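# Place the yellow sponge beside the blue foam block

## Task

Set the yellow sponge down on the desk that holds the blue foam block, right beside it with only a small gap. The foam blocks must stay in their original spots and orientation. Nothing new may end up on the floor, and the cartons must remain standing upright on their desks. The robot must not tip over or finish leaning. The arrangement must stay put by itself, without the robot holding it.

## Robot and tools

ROBOT. A Hello Robot Stretch 3 with one arm. It has a two-wheeled base 0.33 m long and 0.34 m wide, a lift that rides up and down a mast, and a telescoping arm that reaches out to the robot's right side. The arm cannot reach forward, so to move the gripper forward you drive the base. The base can drive straight or spin in place, never sideways. It spins about the point midway between the wheels, 0.05 m behind the front edge. With the arm pulled in and the wrist folded, a spin sweeps a circle of radius 0.28 m. An unfolded, level wrist reaches past that circle. A loose object may occasionally get a brief shove from outside.

FRAMES. Base frame: origin on the floor between the drive wheels, x forward, y left, z up. Odometry frame: the base frame as it was when the scene began. hand_pose is given in the base frame, at the point where the closed fingertips meet. With all wrist joints at zero, that frame has x up, y pointing back along the arm toward the mast, and z toward the robot's rear. The fingertips are round pads 0.04 m wide.

execute_actions. Argument actions is a list holding one action or none. An empty list just reports the state and images. An action may have base, joints, contact_limits. Its motions start together and may finish at different times.
- base: exactly one key. translate_m is a straight drive relative to where the base last reported itself, in metres, -1 to 1, positive forward. rotate_rad is a spin in place relative to the current heading, in radians, -3.2 to 3.2, positive to the left (counter-clockwise seen from above).
- joints: absolute targets keyed by name, each a single number. lift_m 0 to 1.1 (arm height on the mast). arm_m 0 to 0.52 (extension). wrist_yaw_rad -1.345 to 4.42 (0 along the arm, positive swings toward the front, 3.0 folds over the base). wrist_pitch_rad -1.57 to 0.451 (0 level, negative tips the fingertips down). wrist_roll_rad -2.911 to 2.911 (0 has the fingers side by side and level). gripper_m -0.089 to 0.179 (bigger is wider; the actual fingertip gap is about 0.007 m less when nearly shut, 0.025 m less when wide, and zero below 0.007). head_pan_rad -3.953 to 1.73 (0 ahead, positive left, -1.57 looks along the arm). head_tilt_rad -1.53 to 0.419 (0 level, negative down). A joint or the base left out of an action may still be driving toward its earlier target without its status saying so. One action runs at most 15 s.
- contact_limits: only arm_m, a motor effort in percent from 1 to 100. The arm stops (contact_stop) when its effort reaches that value (the negative of it when retracting). Smaller is gentler; too small stops at once. Values above the maximum are clipped.
- cameras: list of head_camera, nav_camera, wrist_camera or all; omitted or null gives all, [] gives none.
Unknown keys or out-of-range values make the whole call be rejected with no motion. If a result reports a stop, the remaining motion calls in that same reply are skipped.

wait: seconds from 0 to 10; nothing new is commanded and the same report comes back. zoom_image: camera plus region [x0, y0, x1, y1] in pixels of that camera's latest full image, origin top-left, no larger than 504 by 504. finished_scene: scene, the number of the current scene; it ends the scene for good after the last command has been held, and reports success. Only call it when the goal holds on its own.

RESULTS. joint_positions gives each joint (tolerances: lift and arm ±0.004, wrist yaw and roll ±0.02, pitch ±0.05, gripper ±0.004, head ±0.02). base_status and joint_status tell how each motion ended: done (for the base, only that the wheels turned the commanded amount, even if slipping), off_target (stopped short, may still push), contact_stop, time_out or torque_fault (target dropped). After contact_stop the arm or lift goes slack until next commanded; a slack lift may sag under load or keep pressing. on_its_own covers uncommanded joints; its "held at" is the held target, not the position. lidar_m: 12 ranges in metres from the base origin, 30-degree sectors, first straight ahead, counting counter-clockwise (4th left, 7th behind, 10th right), "-" for nothing; the scan plane is 0.17 m up, so it sees table legs, not tops, and misses clear objects; the mast and a low lift block some sectors. wrist_depth_mm and head_depth_mm: 7x7 grids of median depth in mm (45-1000 and 280-4000), head grid in the sideways image orientation. base_odometry is wheel-based; heading -3.142 to 3.142, left positive. turned_by_wheels and turned_by_imu give turning since the last report. base_tilt in degrees, forward and right positive, with a fixed bias up to about 4. motor_effort in percent, positive toward higher values, peak in brackets; readings carry bias and noise. pictures lists cameras in image order. head_camera and nav_camera move with the head pan and tilt; wrist_camera rides on the gripper.

GRIPPER. Grip by commanding a width below the object's; lower squeezes harder, though an overload guard eases off and things may slip. Release by commanding at least 0.02 above the contact value. Neither the reading nor done proves a hold; check the images.

SPEED. The base reaches 0.30 m/s and 1.9 rad/s only when stowed (lift_m < 0.30, arm_m < 0.03, wrist_yaw_rad > 2.54); otherwise 0.10 m/s and 0.63 rad/s. Faster robot motion is rewarded.

AVOID. Fold or unfold the wrist only with lift_m 0.32-0.95, wrist_pitch_rad -0.4, roll near 0; once folded, the lift may go to 0.25. With yaw below -0.4 keep pitch at -0.5 or lower. Pushing against something rigid with the gripper above about 0.45 m can tip the robot, more so with a raised contact limit or a repeated push. Do not drive while holding or pressing on something fixed. If the base snags or tilts, reverse in small steps, free the gripper, and lower the lift to about 0.2. Wrist, head and base have no contact stop; prolonged strain disables a wrist servo for 10 s. Avoid drops, slams and hard shoves.

Each tool is called after "Call:" as name(argument=value, ...) on one line, values as JSON.

## Session

Call:
execute_actions(actions=[])

Scene clock: 0.00 s.
base_odometry: x=+0.000 y=+0.000 heading=+0.000 (m, m, rad; odometry frame)
turned_by_wheels: +0.000 (rad since the last result)
turned_by_imu: +0.000 (rad since the last result)
base_tilt: forward=-1.8 right=+0.4 (deg)
lidar_m: 2.50 2.19 1.77 1.82 2.06 1.50 2.01 1.76 1.23 1.09 2.26 2.35
head_depth_mm: 1702 2597 2613 2607 2070 2662 2108 / 1704 2703 2733 2754 2144 2748 2099 / 1807 2846 2854 2888 2659 2834 2089 / 1877 2877 3009 3071 3049 2873 2091 / 1900 2907 3187 3182 3233 3055 2061 / 1911 2953 3334 3279 3355 3037 2077 / 1914 2741 2824 2836 2881 2793 2055
base_status: not commanded
joint_positions: lift_m=+0.385 arm_m=+0.000 wrist_yaw_rad=+2.931 wrist_pitch_rad=-0.424 wrist_roll_rad=-0.002 gripper_m=+0.037 head_pan_rad=+0.020 head_tilt_rad=-0.006
joint_status: not commanded
motor_effort: left_wheel=+0 right_wheel=+0 lift_m=+25 arm_m=+1 wrist_yaw_rad=+0 wrist_pitch_rad=+4 wrist_roll_rad=+0 gripper_m=+0 head_pan_rad=+0 head_tilt_rad=+1 (%)
hand_pose: x=+0.0256 y=+0.0741 z=+0.3963 quat_wxyz=(+0.221, +0.702, +0.076, +0.673) (m; base frame)
wrist_depth_mm: - - - - - - - / - - - - - - - / - - - - - - - / - - 980 955 922 909 903 / 813 - 784 779 785 739 728 / 671 662 - 629 - 620 595 / 572 567 - 555 536 532 529
pictures: head_camera (sideways: a quarter turn clockwise sets it upright), nav_camera (sideways: a quarter turn counterclockwise sets it upright), wrist_camera
Images, in order (width x height): head_camera 896x504, nav_camera 672x504, wrist_camera 644x364.

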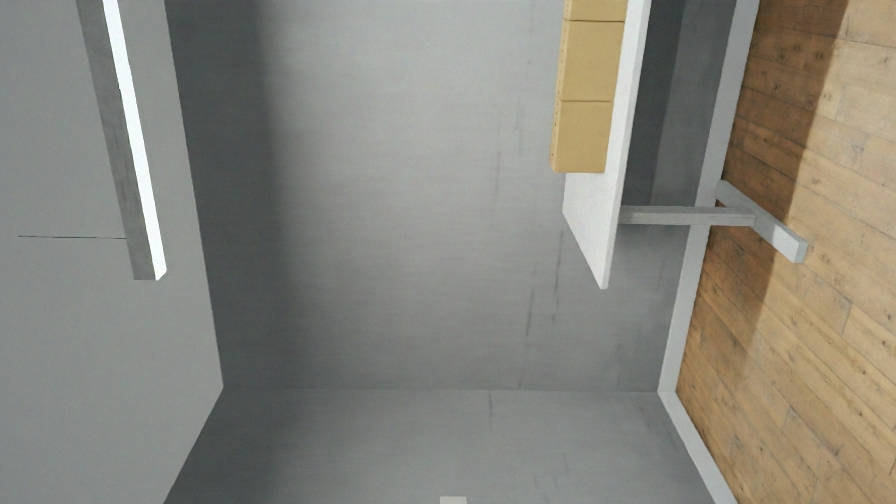

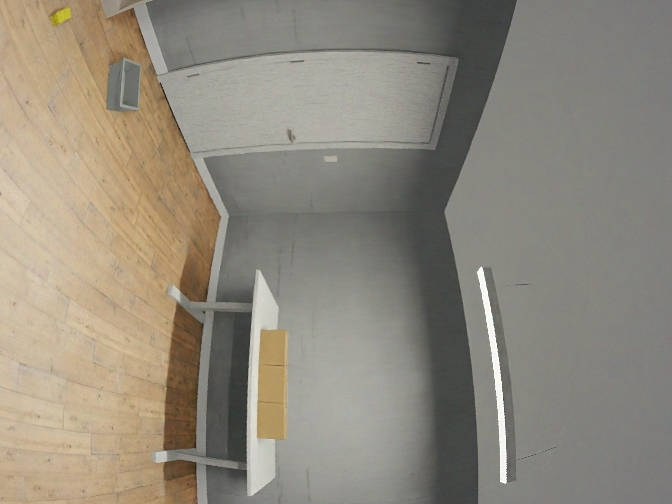

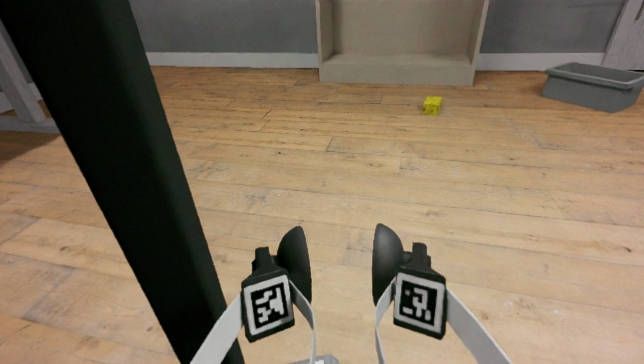

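Call:
execute_actions(actions=[{"joints":{"head_pan_rad":1.4,"head_tilt_rad":-0.6}}], cameras=["head_camera","nav_camera"])

Call:
execute_actions(actions=[{"joints":{"head_pan_rad":-1.0,"head_tilt_rad":-0.5}}], cameras=["head_camera","nav_camera"])

Call:
execute_actions(actions=[{"joints":{"head_pan_rad":-3.0,"head_tilt_rad":-0.5}}], cameras=["head_camera","nav_camera"])

Scene clock: 1.93 s.
base_odometry: x=+0.000 y=+0.000 heading=+0.000 (m, m, rad; odometry frame)
turned_by_wheels: +0.000 (rad since the last result)
turned_by_imu: +0.000 (rad since the last result)
base_tilt: forward=-1.6 right=+0.6 (deg)
lidar_m: 2.50 2.18 1.77 1.81 2.05 1.50 2.01 1.77 1.23 1.09 2.27 2.35
head_depth_mm: 1627 1764 1963 2144 1775 1454 1226 / 1653 1784 2038 2121 1769 1443 1215 / 1711 1841 2087 2117 1767 1424 1213 / 1685 1866 2149 2168 1736 1424 1209 / 1844 2043 2318 2219 1747 1413 1202 / 1895 2114 2357 2227 1736 1404 1194 / 1942 2169 2477 2217 1714 1401 1184
base_status: not commanded
joint_positions: lift_m=+0.385 arm_m=+0.000 wrist_yaw_rad=+2.931 wrist_pitch_rad=-0.424 wrist_roll_rad=-0.002 gripper_m=+0.037 head_pan_rad=+1.393 head_tilt_rad=-0.592
joint_status: all done
motor_effort: left_wheel=+0(0) right_wheel=+0(0) lift_m=+26(25) arm_m=+0(0) wrist_yaw_rad=+0(1) wrist_pitch_rad=+4(3) wrist_roll_rad=+0(0) gripper_m=+0(0) head_pan_rad=+4(56) head_tilt_rad=-4(30) (%)
hand_pose: x=+0.0256 y=+0.0741 z=+0.3963 quat_wxyz=(+0.221, +0.702, +0.076, +0.673) (m; base frame)
wrist_depth_mm: - - - - - - - / - - - - - - - / - - - - - - - / - - 970 939 929 910 884 / 823 - 802 761 768 740 718 / 684 661 - 639 - 614 612 / 576 579 - 560 524 533 530
pictures: head_camera (sideways: a quarter turn clockwise sets it upright), nav_camera (sideways: a quarter turn counterclockwise sets it upright)
Images, in order (width x height): head_camera 896x504, nav_camera 672x504.

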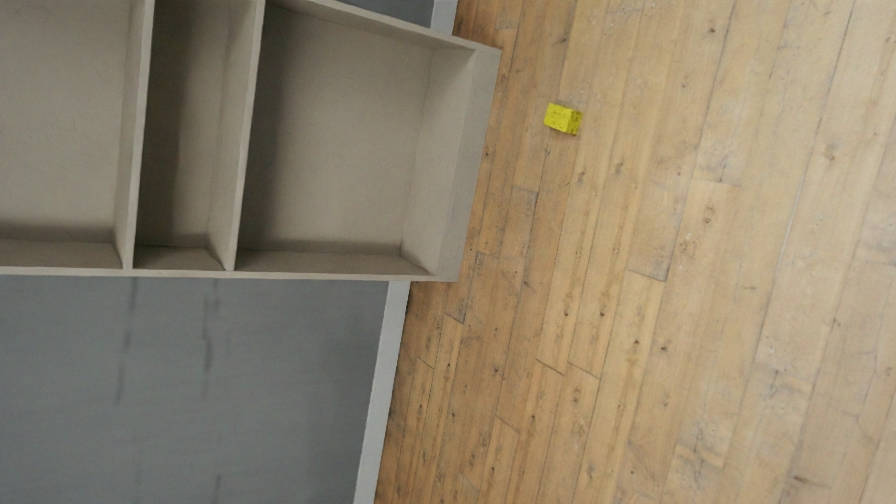

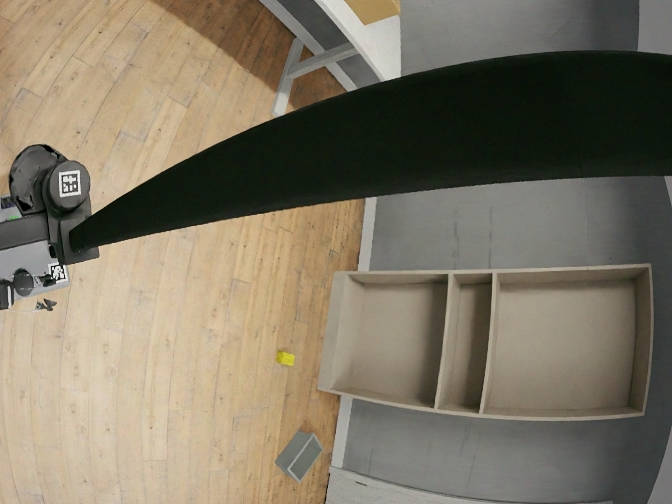

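Scene clock: 3.57 s.
base_odometry: x=+0.000 y=+0.000 heading=+0.000 (m, m, rad; odometry frame)
turned_by_wheels: +0.000 (rad since the last result)
turned_by_imu: +0.000 (rad since the last result)
base_tilt: forward=-1.8 right=+0.6 (deg)
lidar_m: 2.49 2.18 1.77 1.82 2.06 1.49 2.00 1.76 1.23 1.09 2.26 2.35
head_depth_mm: 1791 1890 1284 1189 1827 1502 1278 / 2002 2132 2177 1716 1850 1538 1270 / 2263 2429 2591 2473 1924 1522 1258 / 2629 2846 3099 2613 1931 1522 1261 / 2672 2903 3134 2592 1922 1505 1248 / 2498 2706 2977 2556 1886 1508 1249 / 2358 2552 2788 2514 1875 1501 1243
base_status: not commanded
joint_positions: lift_m=+0.385 arm_m=+0.000 wrist_yaw_rad=+2.931 wrist_pitch_rad=-0.424 wrist_roll_rad=-0.002 gripper_m=+0.037 head_pan_rad=-0.993 head_tilt_rad=-0.508
joint_status: all done
motor_effort: left_wheel=+0(0) right_wheel=+0(0) lift_m=+25(25) arm_m=+0(0) wrist_yaw_rad=+1(1) wrist_pitch_rad=+4(4) wrist_roll_rad=+0(0) gripper_m=+0(1) head_pan_rad=-5(56) head_tilt_rad=+4(14) (%)
hand_pose: x=+0.0256 y=+0.0741 z=+0.3963 quat_wxyz=(+0.221, +0.702, +0.076, +0.673) (m; base frame)
wrist_depth_mm: - - - - - - - / - - - - - - - / - - - - - - - / - - 957 971 951 895 888 / 806 - 764 765 764 726 724 / 681 659 - 644 - 613 617 / 575 556 - 547 536 537 515
pictures: head_camera (sideways: a quarter turn clockwise sets it upright), nav_camera (sideways: a quarter turn counterclockwise sets it upright)
Images, in order (width x height): head_camera 896x504, nav_camera 672x504.

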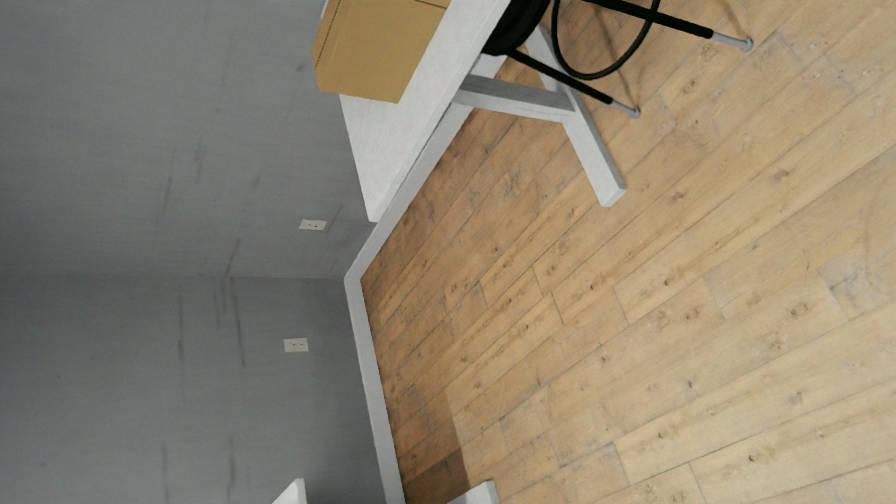

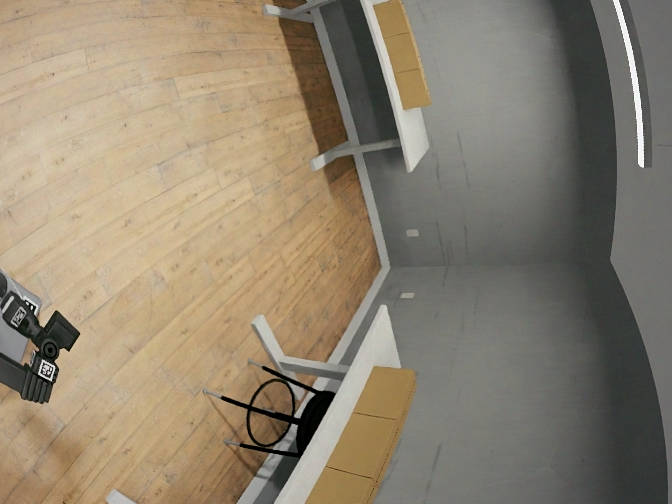

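Scene clock: 5.03 s.
base_odometry: x=+0.000 y=+0.000 heading=+0.000 (m, m, rad; odometry frame)
turned_by_wheels: +0.000 (rad since the last result)
turned_by_imu: +0.000 (rad since the last result)
base_tilt: forward=-1.9 right=+0.5 (deg)
lidar_m: 2.49 2.19 1.77 1.81 2.06 1.50 2.00 1.76 1.23 1.09 2.27 2.36
head_depth_mm: 1647 1774 1856 1401 1881 1542 1279 / 1734 1893 2028 2234 1938 1536 1273 / 1833 2013 2183 2355 1915 1527 1259 / 1955 2144 2346 2487 1904 1511 1257 / 2084 2291 2566 2541 1892 1506 1252 / 2009 2177 2357 2416 1879 1506 1244 / 1805 1923 2080 2219 1877 1491 1241
base_status: not commanded
joint_positions: lift_m=+0.385 arm_m=+0.000 wrist_yaw_rad=+2.931 wrist_pitch_rad=-0.424 wrist_roll_rad=-0.002 gripper_m=+0.037 head_pan_rad=-2.993 head_tilt_rad=-0.508
joint_status: all done
motor_effort: left_wheel=-1(0) right_wheel=+0(0) lift_m=+25(25) arm_m=+0(0) wrist_yaw_rad=+0(2) wrist_pitch_rad=+4(4) wrist_roll_rad=+0(0) gripper_m=+0(0) head_pan_rad=-4(56) head_tilt_rad=+3(2) (%)
hand_pose: x=+0.0256 y=+0.0741 z=+0.3963 quat_wxyz=(+0.221, +0.702, +0.076, +0.673) (m; base frame)
wrist_depth_mm: - - - - - - - / - - - - - - - / - - - - - - - / - - 967 960 921 896 875 / 820 - 790 775 785 738 729 / 665 663 - 649 - 616 610 / 577 570 - 550 537 534 528
pictures: head_camera (sideways: a quarter turn clockwise sets it upright), nav_camera (sideways: a quarter turn counterclockwise sets it upright)
Images, in order (width x height): head_camera 896x504, nav_camera 672x504.

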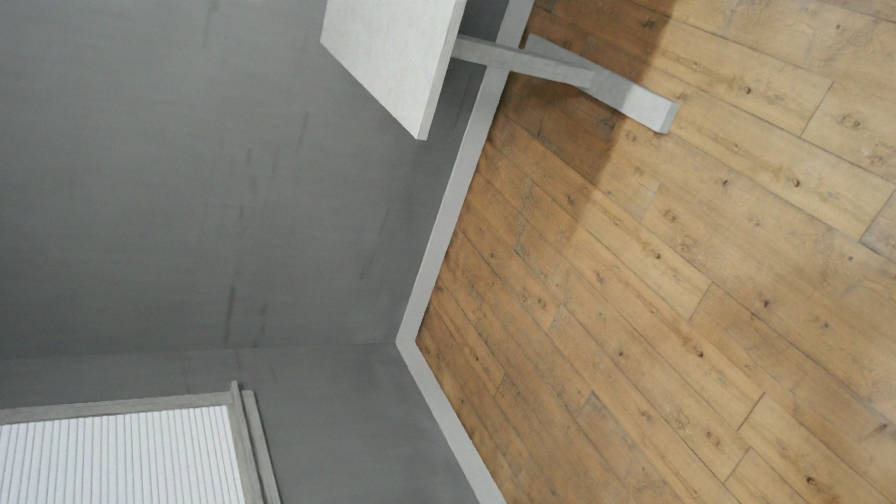

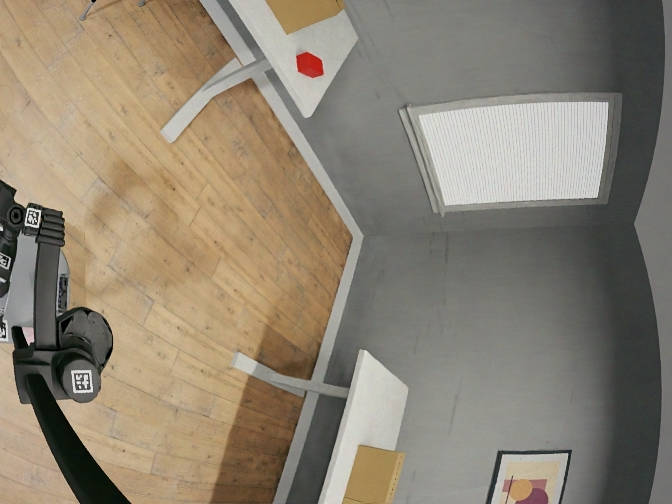

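Call:
execute_actions(actions=[{"joints":{"head_pan_rad":-3.8,"head_tilt_rad":-0.3}}], cameras=["head_camera","nav_camera"])

Scene clock: 6.43 s.
base_odometry: x=+0.000 y=+0.000 heading=+0.000 (m, m, rad; odometry frame)
turned_by_wheels: +0.000 (rad since the last result)
turned_by_imu: +0.000 (rad since the last result)
base_tilt: forward=-2.0 right=+0.6 (deg)
lidar_m: 2.49 2.18 1.77 1.82 2.06 1.50 2.01 1.76 1.23 1.09 2.26 2.35
head_depth_mm: - - - - - - - / 1819 1953 2085 1507 2341 - - / 1775 1887 2012 1462 2295 1840 1442 / 1734 1829 1961 1434 2243 1840 1445 / 1681 1778 1907 1391 2179 1825 1438 / 1632 1728 1878 1349 2135 1821 1429 / 1606 1697 1800 1762 2054 1808 1423
base_status: not commanded
joint_positions: lift_m=+0.385 arm_m=+0.000 wrist_yaw_rad=+2.931 wrist_pitch_rad=-0.424 wrist_roll_rad=-0.002 gripper_m=+0.037 head_pan_rad=-3.793 head_tilt_rad=-0.310
joint_status: all done
motor_effort: left_wheel=+0(0) right_wheel=+0(1) lift_m=+26(25) arm_m=+0(0) wrist_yaw_rad=+1(1) wrist_pitch_rad=+4(4) wrist_roll_rad=+0(1) gripper_m=+0(0) head_pan_rad=-5(51) head_tilt_rad=+4(21) (%)
hand_pose: x=+0.0256 y=+0.0741 z=+0.3963 quat_wxyz=(+0.221, +0.702, +0.076, +0.673) (m; base frame)
wrist_depth_mm: - - - - - - - / - - - - - - - / - - - - - - - / - - 956 949 926 905 868 / 811 - 768 773 782 740 721 / 671 656 - 634 - 621 609 / 570 566 - 555 528 538 522
pictures: head_camera (sideways: a quarter turn clockwise sets it upright), nav_camera (sideways: a quarter turn counterclockwise sets it upright)
Images, in order (width x height): head_camera 896x504, nav_camera 672x504.

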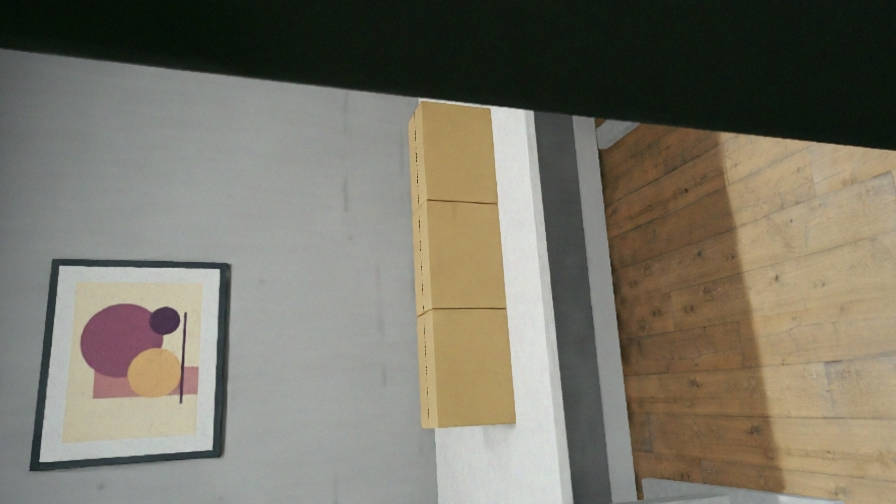

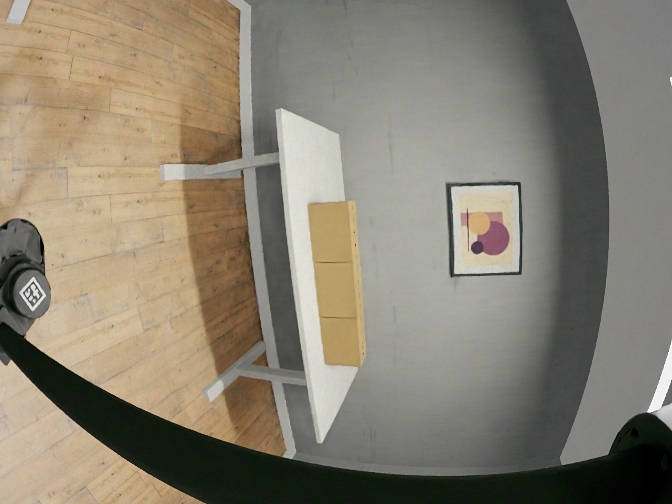

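Call:
execute_actions(actions=[{"base":{"rotate_rad":1.46},"joints":{"lift_m":0.27,"head_pan_rad":-0.4,"head_tilt_rad":-0.7}}], cameras=["head_camera"])

Call:
execute_actions(actions=[{"base":{"translate_m":1.0},"joints":{"head_pan_rad":-1.0,"head_tilt_rad":-1.0}}], cameras=["head_camera","nav_camera"])

Scene clock: 10.73 s.
base_odometry: x=+0.000 y=+0.000 heading=+1.460 (m, m, rad; odometry frame)
turned_by_wheels: +1.460 (rad since the last result)
turned_by_imu: +1.447 (rad since the last result)
base_tilt: forward=-1.8 right=+0.6 (deg)
lidar_m: 1.82 1.77 1.96 1.50 1.84 1.23 1.09 1.54 2.35 2.49 2.26 1.77
head_depth_mm: 1811 2049 2384 1968 1632 1363 1168 / 1811 2042 2343 1968 1622 1349 1172 / 1728 1984 2326 1985 1614 1357 1163 / 1706 1946 2132 1987 1600 1348 1155 / 1701 1916 2175 1982 1586 1335 1154 / 1697 1904 2148 1946 1588 1332 1140 / 1652 1776 2094 1947 1575 1332 1144
base_status: done
joint_positions: lift_m=+0.270 arm_m=+0.000 wrist_yaw_rad=+2.931 wrist_pitch_rad=-0.425 wrist_roll_rad=-0.002 gripper_m=+0.037 head_pan_rad=-0.407 head_tilt_rad=-0.692
joint_status: all done
motor_effort: left_wheel=-2(9) right_wheel=+1(8) lift_m=+17(19) arm_m=+0(0) wrist_yaw_rad=+1(1) wrist_pitch_rad=+4(4) wrist_roll_rad=+0(0) gripper_m=-1(0) head_pan_rad=+4(53) head_tilt_rad=-4(27) (%)
hand_pose: x=+0.0255 y=+0.0739 z=+0.2813 quat_wxyz=(+0.221, +0.702, +0.076, +0.672) (m; base frame)
wrist_depth_mm: - - - - - - - / - - - - - - - / - - - - 936 930 893 / 808 - 762 734 732 697 696 / 638 - 614 598 604 563 554 / 520 521 - 507 - 478 478 / 455 - - - 412 417 413
pictures: head_camera (sideways: a quarter turn clockwise sets it upright)
Images, in order (width x height): head_camera 896x504.

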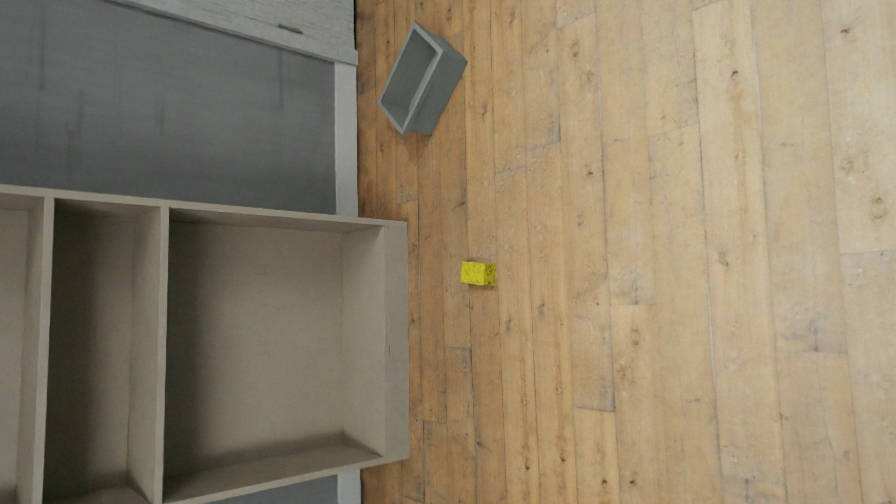

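Scene clock: 15.77 s.
base_odometry: x=+0.111 y=+0.994 heading=+1.460 (m, m, rad; odometry frame)
turned_by_wheels: +0.000 (rad since the last result)
turned_by_imu: -0.002 (rad since the last result)
base_tilt: forward=-1.8 right=+0.5 (deg)
lidar_m: 0.83 1.41 1.14 1.61 1.98 2.15 2.08 2.96 2.69 1.92 1.04 1.03
head_depth_mm: 1800 2063 1726 1556 1374 1220 1109 / 1618 1968 1727 1532 1367 1214 1102 / 1503 1843 1767 1530 1348 1212 - / 1030 1568 1669 1524 1341 1212 - / 968 1320 1547 1474 1343 1194 1104 / 929 1283 1499 1449 1331 1191 1078 / 891 1183 1393 1402 1321 1181 1083
base_status: done
joint_positions: lift_m=+0.270 arm_m=+0.000 wrist_yaw_rad=+2.931 wrist_pitch_rad=-0.425 wrist_roll_rad=-0.002 gripper_m=+0.037 head_pan_rad=-0.993 head_tilt_rad=-0.988
joint_status: all done
motor_effort: left_wheel=-2(8) right_wheel=+2(6) lift_m=+17(18) arm_m=-1(0) wrist_yaw_rad=+1(1) wrist_pitch_rad=+4(4) wrist_roll_rad=+0(0) gripper_m=+0(1) head_pan_rad=-4(44) head_tilt_rad=-5(24) (%)
hand_pose: x=+0.0255 y=+0.0739 z=+0.2813 quat_wxyz=(+0.221, +0.702, +0.076, +0.672) (m; base frame)
wrist_depth_mm: - - - - - - - / - - - - - - - / - - - - 938 939 930 / 800 - 766 725 701 700 694 / 639 - 616 604 600 571 557 / 519 515 - 506 - 485 477 / 451 - - - 416 418 411
pictures: head_camera (sideways: a quarter turn clockwise sets it upright), nav_camera (sideways: a quarter turn counterclockwise sets it upright)
Images, in order (width x height): head_camera 896x504, nav_camera 672x504.

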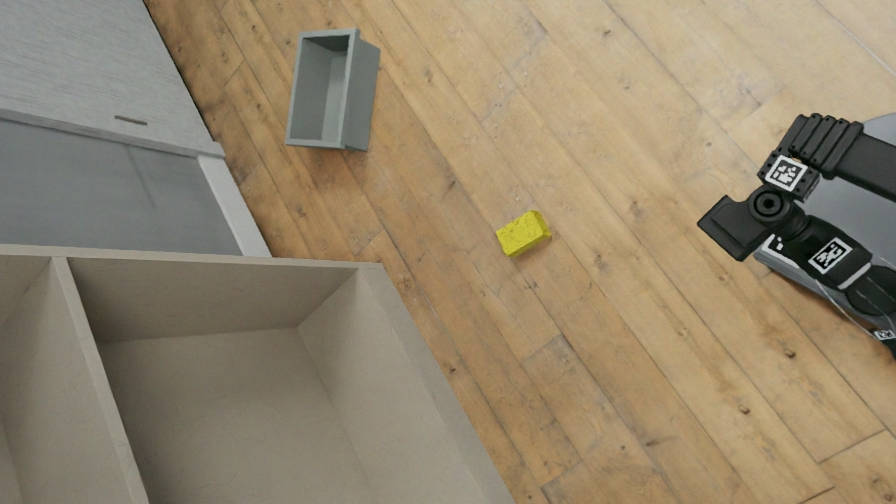

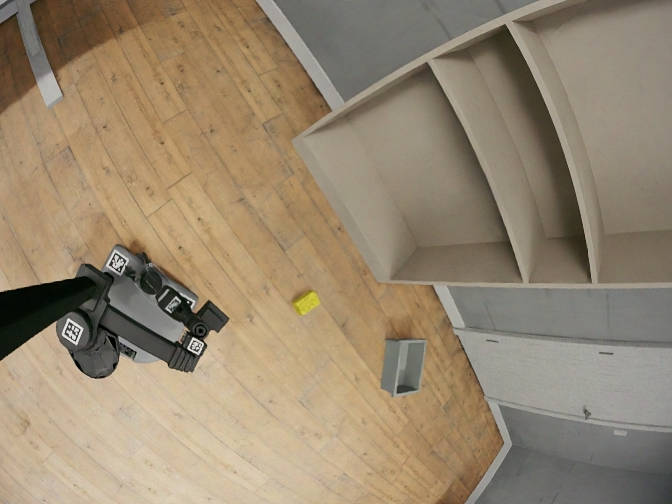

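Call:
execute_actions(actions=[{"base":{"translate_m":0.33},"joints":{"lift_m":0.34,"head_pan_rad":-1.57,"head_tilt_rad":-1.1}}], cameras=[])

Call:
execute_actions(actions=[{"joints":{"wrist_yaw_rad":0.0,"gripper_m":0.15}}], cameras=[])

Call:
execute_actions(actions=[{"joints":{"wrist_pitch_rad":-1.5,"arm_m":0.2}}])

Scene clock: 22.00 s.
base_odometry: x=+0.147 y=+1.322 heading=+1.460 (m, m, rad; odometry frame)
turned_by_wheels: +0.000 (rad since the last result)
turned_by_imu: -0.001 (rad since the last result)
base_tilt: forward=-1.7 right=+0.5 (deg)
lidar_m: 0.84 1.03 1.48 1.06 1.84 2.46 2.47 3.19 2.83 0.92 0.84 0.51
head_depth_mm: 2136 1850 1630 1462 1317 1198 1133 / 2113 1838 1618 1446 1314 1204 - / 2091 1819 1599 1439 1304 - - / 2055 1793 1590 1426 1307 - - / 1937 1783 1589 1420 1298 1180 1093 / 1537 1215 1403 1383 1280 1163 1080 / 859 1120 1384 1304 1244 1169 1079
base_status: done
joint_positions: lift_m=+0.340 arm_m=+0.000 wrist_yaw_rad=+2.931 wrist_pitch_rad=-0.426 wrist_roll_rad=-0.002 gripper_m=+0.037 head_pan_rad=-1.564 head_tilt_rad=-1.086
joint_status: all done
motor_effort: left_wheel=-2(11) right_wheel=+1(7) lift_m=+30(33) arm_m=+0(0) wrist_yaw_rad=+0(0) wrist_pitch_rad=+4(5) wrist_roll_rad=+0(0) gripper_m=-1(0) head_pan_rad=-4(44) head_tilt_rad=-6(17) (%)
hand_pose: x=+0.0255 y=+0.0738 z=+0.3506 quat_wxyz=(+0.222, +0.702, +0.076, +0.672) (m; base frame)
wrist_depth_mm: - - - - - - - / - - - - - - - / - - - - - - - / 949 - 875 848 842 803 803 / 738 - 722 704 701 683 663 / 624 606 - 590 - 570 555 / 523 515 - 515 483 491 473
pictures: none
No camera images: the call's "cameras" was empty. Leave "cameras" out to get every camera's image.

Scene clock: 24.47 s.
base_odometry: x=+0.147 y=+1.322 heading=+1.460 (m, m, rad; odometry frame)
turned_by_wheels: +0.000 (rad since the last result)
turned_by_imu: +0.000 (rad since the last result)
base_tilt: forward=-1.7 right=+0.6 (deg)
lidar_m: 0.84 1.03 1.48 1.06 1.83 2.46 2.47 3.20 2.84 0.92 0.85 0.51
head_depth_mm: 2138 1847 1629 1459 1311 1201 1133 / 2116 1834 1619 1442 1306 1198 - / 2081 1800 1618 1436 1303 - - / 2091 1803 1596 1431 1316 - - / 1929 1794 1580 1418 1284 1188 1085 / 1538 1208 1399 1370 1278 1175 1085 / 857 1125 1389 1292 1248 1169 1076
base_status: not commanded
joint_positions: lift_m=+0.340 arm_m=+0.000 wrist_yaw_rad=+0.003 wrist_pitch_rad=-0.426 wrist_roll_rad=-0.002 gripper_m=+0.150 head_pan_rad=-1.564 head_tilt_rad=-1.086
joint_status: all done
motor_effort: left_wheel=-1(2) right_wheel=+1(1) lift_m=+31(30) arm_m=+0(0) wrist_yaw_rad=-2(3) wrist_pitch_rad=+4(4) wrist_roll_rad=+0(0) gripper_m=+0(99) head_pan_rad=-4(4) head_tilt_rad=-6(6) (%)
hand_pose: x=-0.0208 y=-0.3680 z=+0.3506 quat_wxyz=(+0.692, +0.151, -0.690, -0.149) (m; base frame)
wrist_depth_mm: 597 630 - - - - - / 605 693 - - - - - / 616 752 750 - - - - / 642 732 740 844 849 832 804 / 589 580 672 706 677 676 665 / 485 500 591 583 541 560 570 / 439 493 511 498 493 489 474
pictures: none
No camera images: the call's "cameras" was empty. Leave "cameras" out to get every camera's image.

Scene clock: 27.17 s.
base_odometry: x=+0.147 y=+1.322 heading=+1.460 (m, m, rad; odometry frame)
turned_by_wheels: +0.000 (rad since the last result)
turned_by_imu: +0.000 (rad since the last result)
base_tilt: forward=-1.7 right=+0.6 (deg)
lidar_m: 0.84 1.03 1.48 1.06 1.83 2.47 2.47 3.20 2.83 0.92 0.85 0.51
head_depth_mm: 2118 1843 1633 1464 1313 1201 1131 / 2113 1822 1620 1440 1312 1201 - / 2084 1810 1608 1458 1325 - - / 2068 1802 1581 1446 1270 1224 - / 1944 1774 1588 1422 1287 1193 1088 / 1543 1208 1401 1375 1279 1172 1079 / 857 1121 1387 1299 1249 1165 1073
base_status: not commanded
joint_positions: lift_m=+0.340 arm_m=+0.200 wrist_yaw_rad=+0.002 wrist_pitch_rad=-1.495 wrist_roll_rad=-0.002 gripper_m=+0.150 head_pan_rad=-1.564 head_tilt_rad=-1.086
joint_status: all done
motor_effort: left_wheel=-2(2) right_wheel=+1(1) lift_m=+31(32) arm_m=+7(7) wrist_yaw_rad=-1(3) wrist_pitch_rad=-1(4) wrist_roll_rad=-1(0) gripper_m=+0(1) head_pan_rad=-4(4) head_tilt_rad=-6(6) (%)
hand_pose: x=-0.0216 y=-0.3398 z=+0.2211 quat_wxyz=(+0.519, +0.482, -0.517, -0.480) (m; base frame)
wrist_depth_mm: 378 375 369 364 367 365 359 / 382 374 375 371 369 365 362 / 387 384 383 378 377 367 368 / 387 387 383 383 378 376 368 / 393 389 390 386 379 378 376 / 396 395 390 388 387 385 379 / 404 402 397 394 388 389 382
pictures: head_camera (sideways: a quarter turn clockwise sets it upright), nav_camera (sideways: a quarter turn counterclockwise sets it upright), wrist_camera
Images, in order (width x height): head_camera 896x504, nav_camera 672x504, wrist_camera 644x364.

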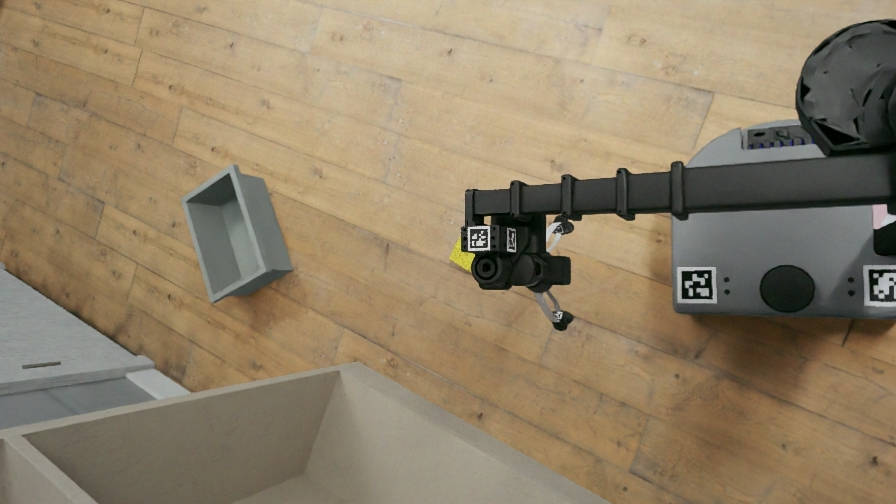

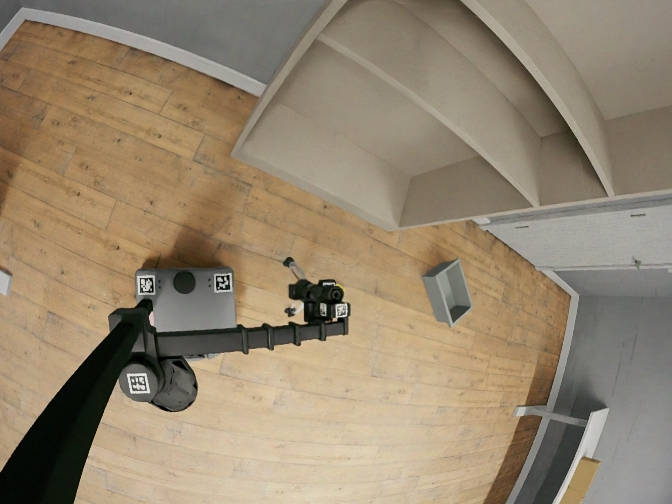

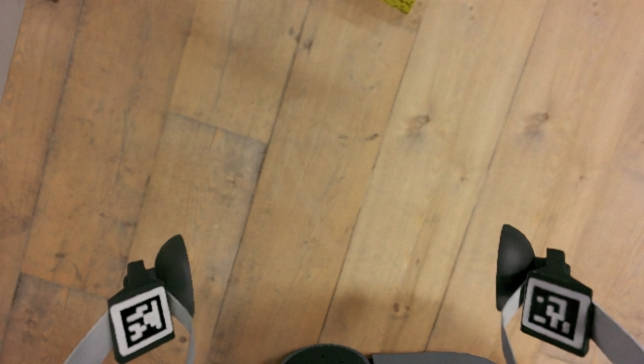

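Call:
execute_actions(actions=[{"joints":{"arm_m":0.40,"lift_m":0.28}}], cameras=["head_camera","wrist_camera"])

Scene clock: 30.17 s.
base_odometry: x=+0.147 y=+1.322 heading=+1.460 (m, m, rad; odometry frame)
turned_by_wheels: +0.000 (rad since the last result)
turned_by_imu: +0.000 (rad since the last result)
base_tilt: forward=-1.9 right=+0.6 (deg)
lidar_m: 0.84 1.03 1.48 1.06 1.84 2.48 2.47 3.20 2.83 0.92 0.84 0.51
head_depth_mm: 2137 1855 1636 1451 1319 1206 1116 / 2117 1833 1621 1439 1311 1201 - / 2080 1815 1606 1438 1307 - - / 2061 1804 1602 1362 1291 1224 - / 1917 1797 1576 1420 1281 1190 1083 / 1546 1212 1401 1377 1279 1173 1078 / 858 1116 1392 1297 1235 1167 1079
base_status: not commanded
joint_positions: lift_m=+0.280 arm_m=+0.400 wrist_yaw_rad=+0.002 wrist_pitch_rad=-1.496 wrist_roll_rad=-0.002 gripper_m=+0.150 head_pan_rad=-1.564 head_tilt_rad=-1.086
joint_status: all done
motor_effort: left_wheel=-2(2) right_wheel=+1(1) lift_m=+18(25) arm_m=+6(7) wrist_yaw_rad=-1(2) wrist_pitch_rad=-1(2) wrist_roll_rad=+0(1) gripper_m=+0(1) head_pan_rad=-4(4) head_tilt_rad=-6(6) (%)
hand_pose: x=-0.0216 y=-0.5395 z=+0.1617 quat_wxyz=(+0.519, +0.482, -0.517, -0.481) (m; base frame)
wrist_depth_mm: 317 316 312 312 306 307 303 / 320 317 317 311 306 310 305 / 326 323 321 319 272 310 311 / 330 327 324 326 275 319 313 / 333 330 328 324 325 319 315 / 337 339 333 328 325 324 320 / 340 336 336 333 325 324 326
pictures: head_camera (sideways: a quarter turn clockwise sets it upright), wrist_camera
Images, in order (width x height): head_camera 896x504, wrist_camera 644x364.

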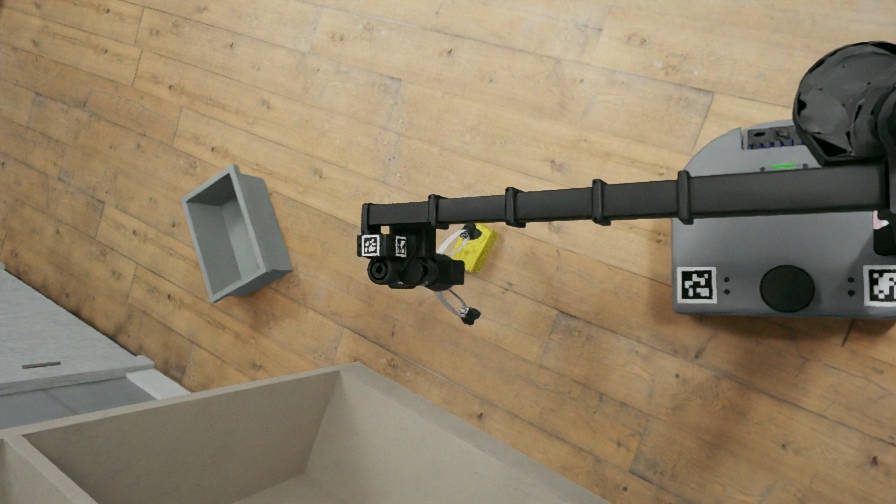

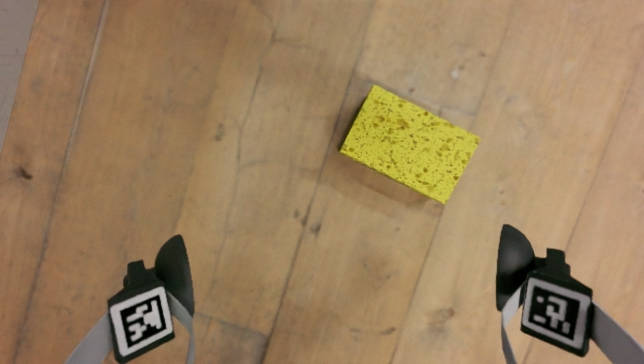

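Call:
execute_actions(actions=[{"base":{"translate_m":-0.06},"joints":{"arm_m":0.46,"wrist_roll_rad":-1.1,"lift_m":0.24}}], cameras=["head_camera","wrist_camera"])

Scene clock: 33.27 s.
base_odometry: x=+0.141 y=+1.262 heading=+1.460 (m, m, rad; odometry frame)
turned_by_wheels: +0.000 (rad since the last result)
turned_by_imu: +0.000 (rad since the last result)
base_tilt: forward=-1.9 right=+0.5 (deg)
lidar_m: 0.90 1.10 1.50 1.07 1.86 2.41 2.57 3.16 2.81 1.52 0.91 0.57
head_depth_mm: 2127 1851 1627 1459 1322 1203 1108 / 2115 1826 1612 1447 1317 1197 - / 2079 1808 1614 1441 1308 - - / 2076 1744 1605 1373 1298 1220 - / 1963 1782 1580 1420 1287 1192 1088 / 1642 1738 1505 1408 1283 1173 1081 / 940 1097 1388 1332 1271 1169 1077
base_status: done
joint_positions: lift_m=+0.240 arm_m=+0.460 wrist_yaw_rad=+0.001 wrist_pitch_rad=-1.497 wrist_roll_rad=-1.094 gripper_m=+0.150 head_pan_rad=-1.564 head_tilt_rad=-1.086
joint_status: all done
motor_effort: left_wheel=-1(5) right_wheel=+2(2) lift_m=+18(19) arm_m=+7(7) wrist_yaw_rad=+0(1) wrist_pitch_rad=-1(1) wrist_roll_rad=-3(2) gripper_m=-1(0) head_pan_rad=-4(4) head_tilt_rad=-6(6) (%)
hand_pose: x=-0.0215 y=-0.5996 z=+0.1217 quat_wxyz=(+0.712, +0.662, -0.172, -0.160) (m; base frame)
wrist_depth_mm: 260 262 265 268 269 271 273 / 264 268 269 269 272 276 278 / 267 270 273 275 279 280 285 / 273 277 279 235 283 284 285 / 277 277 281 239 284 290 292 / 283 280 287 245 293 294 296 / 286 291 295 294 299 298 303
pictures: head_camera (sideways: a quarter turn clockwise sets it upright), wrist_camera
Images, in order (width x height): head_camera 896x504, wrist_camera 644x364.

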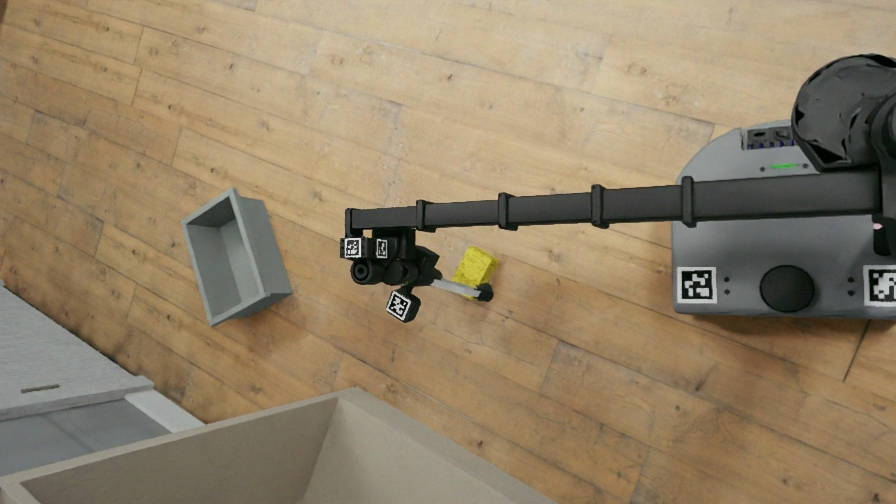

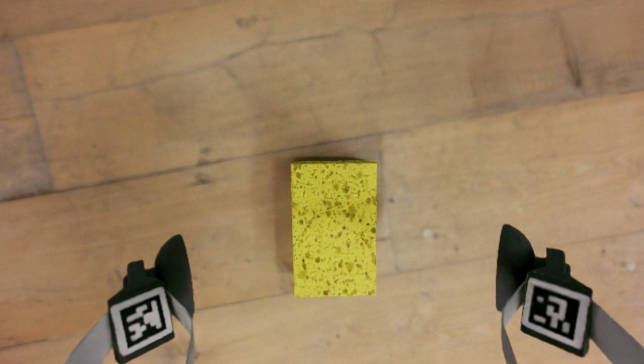

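Call:
execute_actions(actions=[{"joints":{"lift_m":0.148,"gripper_m":0.125}}], cameras=["wrist_camera"])

Scene clock: 35.27 s.
base_odometry: x=+0.141 y=+1.262 heading=+1.460 (m, m, rad; odometry frame)
turned_by_wheels: +0.000 (rad since the last result)
turned_by_imu: +0.000 (rad since the last result)
base_tilt: forward=-1.8 right=+0.6 (deg)
lidar_m: 0.89 1.10 1.50 1.07 1.86 2.41 2.56 3.16 2.80 1.52 0.91 0.57
head_depth_mm: 2132 1843 1631 1447 1317 1204 1107 / 2106 1817 1607 1449 1307 1201 1130 / 2084 1825 1599 1440 1308 1223 - / 2064 1740 1601 1370 1299 - - / 1975 1788 1579 1417 1288 1192 1083 / 1647 1735 1496 1422 1278 1173 1080 / 938 1094 1399 1328 1271 1167 1077
base_status: not commanded
joint_positions: lift_m=+0.148 arm_m=+0.460 wrist_yaw_rad=+0.001 wrist_pitch_rad=-1.497 wrist_roll_rad=-1.094 gripper_m=+0.125 head_pan_rad=-1.564 head_tilt_rad=-1.086
joint_status: all done
motor_effort: left_wheel=-2(2) right_wheel=+1(2) lift_m=+17(18) arm_m=+7(7) wrist_yaw_rad=-2(1) wrist_pitch_rad=-1(2) wrist_roll_rad=-4(3) gripper_m=+1(96) head_pan_rad=-4(4) head_tilt_rad=-6(6) (%)
hand_pose: x=-0.0215 y=-0.5996 z=+0.0297 quat_wxyz=(+0.712, +0.662, -0.172, -0.160) (m; base frame)
wrist_depth_mm: 175 176 178 179 181 182 183 / 176 178 180 182 184 185 186 / 180 182 183 186 186 187 190 / 184 184 187 144 188 192 193 / 188 189 190 146 148 195 197 / 190 191 193 148 150 - 200 / 193 194 197 151 154 203 203
pictures: wrist_camera
Images, in order (width x height): wrist_camera 644x364.

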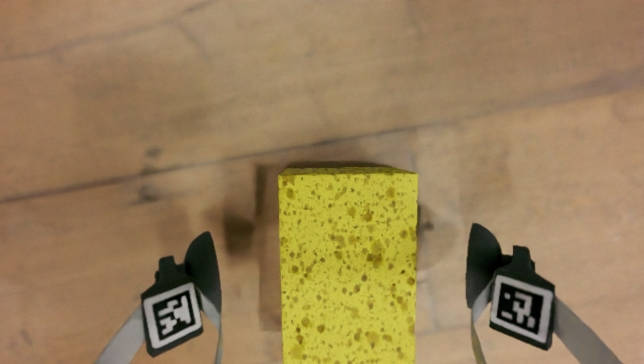

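Call:
execute_actions(actions=[{"joints":{"gripper_m":0.04}}], cameras=["wrist_camera"])

Call:
execute_actions(actions=[{"joints":{"lift_m":0.45,"arm_m":0.0,"wrist_roll_rad":0.0}}], cameras=["wrist_camera","head_camera"])

Scene clock: 36.90 s.
base_odometry: x=+0.141 y=+1.262 heading=+1.460 (m, m, rad; odometry frame)
turned_by_wheels: +0.000 (rad since the last result)
turned_by_imu: +0.000 (rad since the last result)
base_tilt: forward=-1.8 right=+0.6 (deg)
lidar_m: 0.89 1.10 1.50 1.07 1.86 2.40 2.56 3.14 2.81 1.52 0.91 0.57
head_depth_mm: 2126 1839 1634 1463 1317 1203 1114 / 2092 1821 1614 1451 1307 1201 1129 / 2091 1819 1616 1436 1304 1216 - / 2074 1742 1585 1372 1293 - - / 1975 1800 1585 1418 1288 1194 1086 / 1647 1743 1488 1407 1283 1176 1083 / 944 1094 1387 1328 1274 1167 1078
base_status: not commanded
joint_positions: lift_m=+0.148 arm_m=+0.460 wrist_yaw_rad=+0.001 wrist_pitch_rad=-1.497 wrist_roll_rad=-1.094 gripper_m=+0.041 head_pan_rad=-1.564 head_tilt_rad=-1.086
joint_status: all done
motor_effort: left_wheel=-1(2) right_wheel=+1(1) lift_m=+19(17) arm_m=+6(7) wrist_yaw_rad=-1(0) wrist_pitch_rad=-2(1) wrist_roll_rad=-3(3) gripper_m=-13(100) head_pan_rad=-4(4) head_tilt_rad=-6(7) (%)
hand_pose: x=-0.0215 y=-0.5996 z=+0.0297 quat_wxyz=(+0.712, +0.662, -0.172, -0.160) (m; base frame)
wrist_depth_mm: 175 177 177 178 181 182 183 / 177 178 181 182 183 186 187 / 181 182 182 185 186 187 190 / 184 185 187 143 190 192 193 / 186 190 188 144 147 195 197 / 190 191 193 146 149 198 200 / 193 195 197 149 152 202 204
pictures: wrist_camera
Images, in order (width x height): wrist_camera 644x364.

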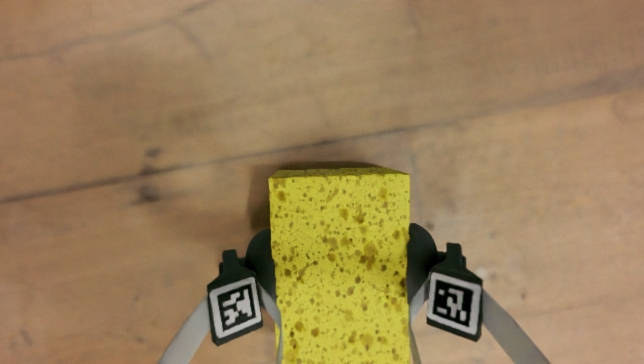

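Scene clock: 41.47 s.
base_odometry: x=+0.141 y=+1.262 heading=+1.460 (m, m, rad; odometry frame)
turned_by_wheels: +0.000 (rad since the last result)
turned_by_imu: -0.001 (rad since the last result)
base_tilt: forward=-1.8 right=+0.5 (deg)
lidar_m: 0.89 1.10 1.50 1.07 1.86 2.41 2.56 3.13 2.81 1.51 0.91 0.57
head_depth_mm: 2116 1850 1633 1463 1309 1200 1137 / 2118 1828 1619 1447 1309 1196 - / 2089 1820 1604 1437 1322 - - / 2055 1740 1588 1435 1312 - - / 1963 1781 1573 1419 1281 1187 1085 / 1651 1744 1501 1406 1288 1171 1084 / 940 1104 1393 1336 1269 1167 1081
base_status: not commanded
joint_positions: lift_m=+0.450 arm_m=+0.000 wrist_yaw_rad=+0.001 wrist_pitch_rad=-1.497 wrist_roll_rad=-0.005 gripper_m=+0.041 head_pan_rad=-1.564 head_tilt_rad=-1.086
joint_status: all done
motor_effort: left_wheel=-2(1) right_wheel=+1(2) lift_m=+31(32) arm_m=-6(6) wrist_yaw_rad=+0(2) wrist_pitch_rad=-1(2) wrist_roll_rad=+2(4) gripper_m=-14(13) head_pan_rad=-4(4) head_tilt_rad=-6(6) (%)
hand_pose: x=-0.0216 y=-0.1403 z=+0.3311 quat_wxyz=(+0.520, +0.483, -0.516, -0.480) (m; base frame)
wrist_depth_mm: 483 478 476 477 470 464 465 / 502 488 483 480 477 468 469 / 504 493 487 493 478 470 472 / 508 493 499 143 155 478 469 / 499 504 503 144 146 - 484 / 510 505 499 147 148 - 489 / 514 516 514 149 151 - 484
pictures: head_camera (sideways: a quarter turn clockwise sets it upright), wrist_camera
Images, in order (width x height): head_camera 896x504, wrist_camera 644x364.

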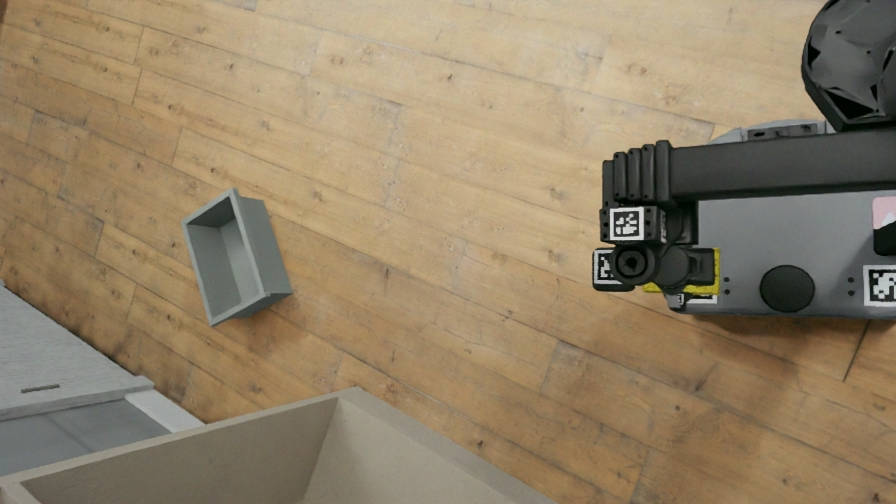

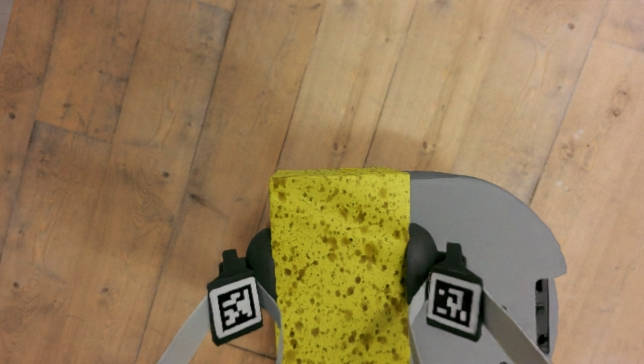

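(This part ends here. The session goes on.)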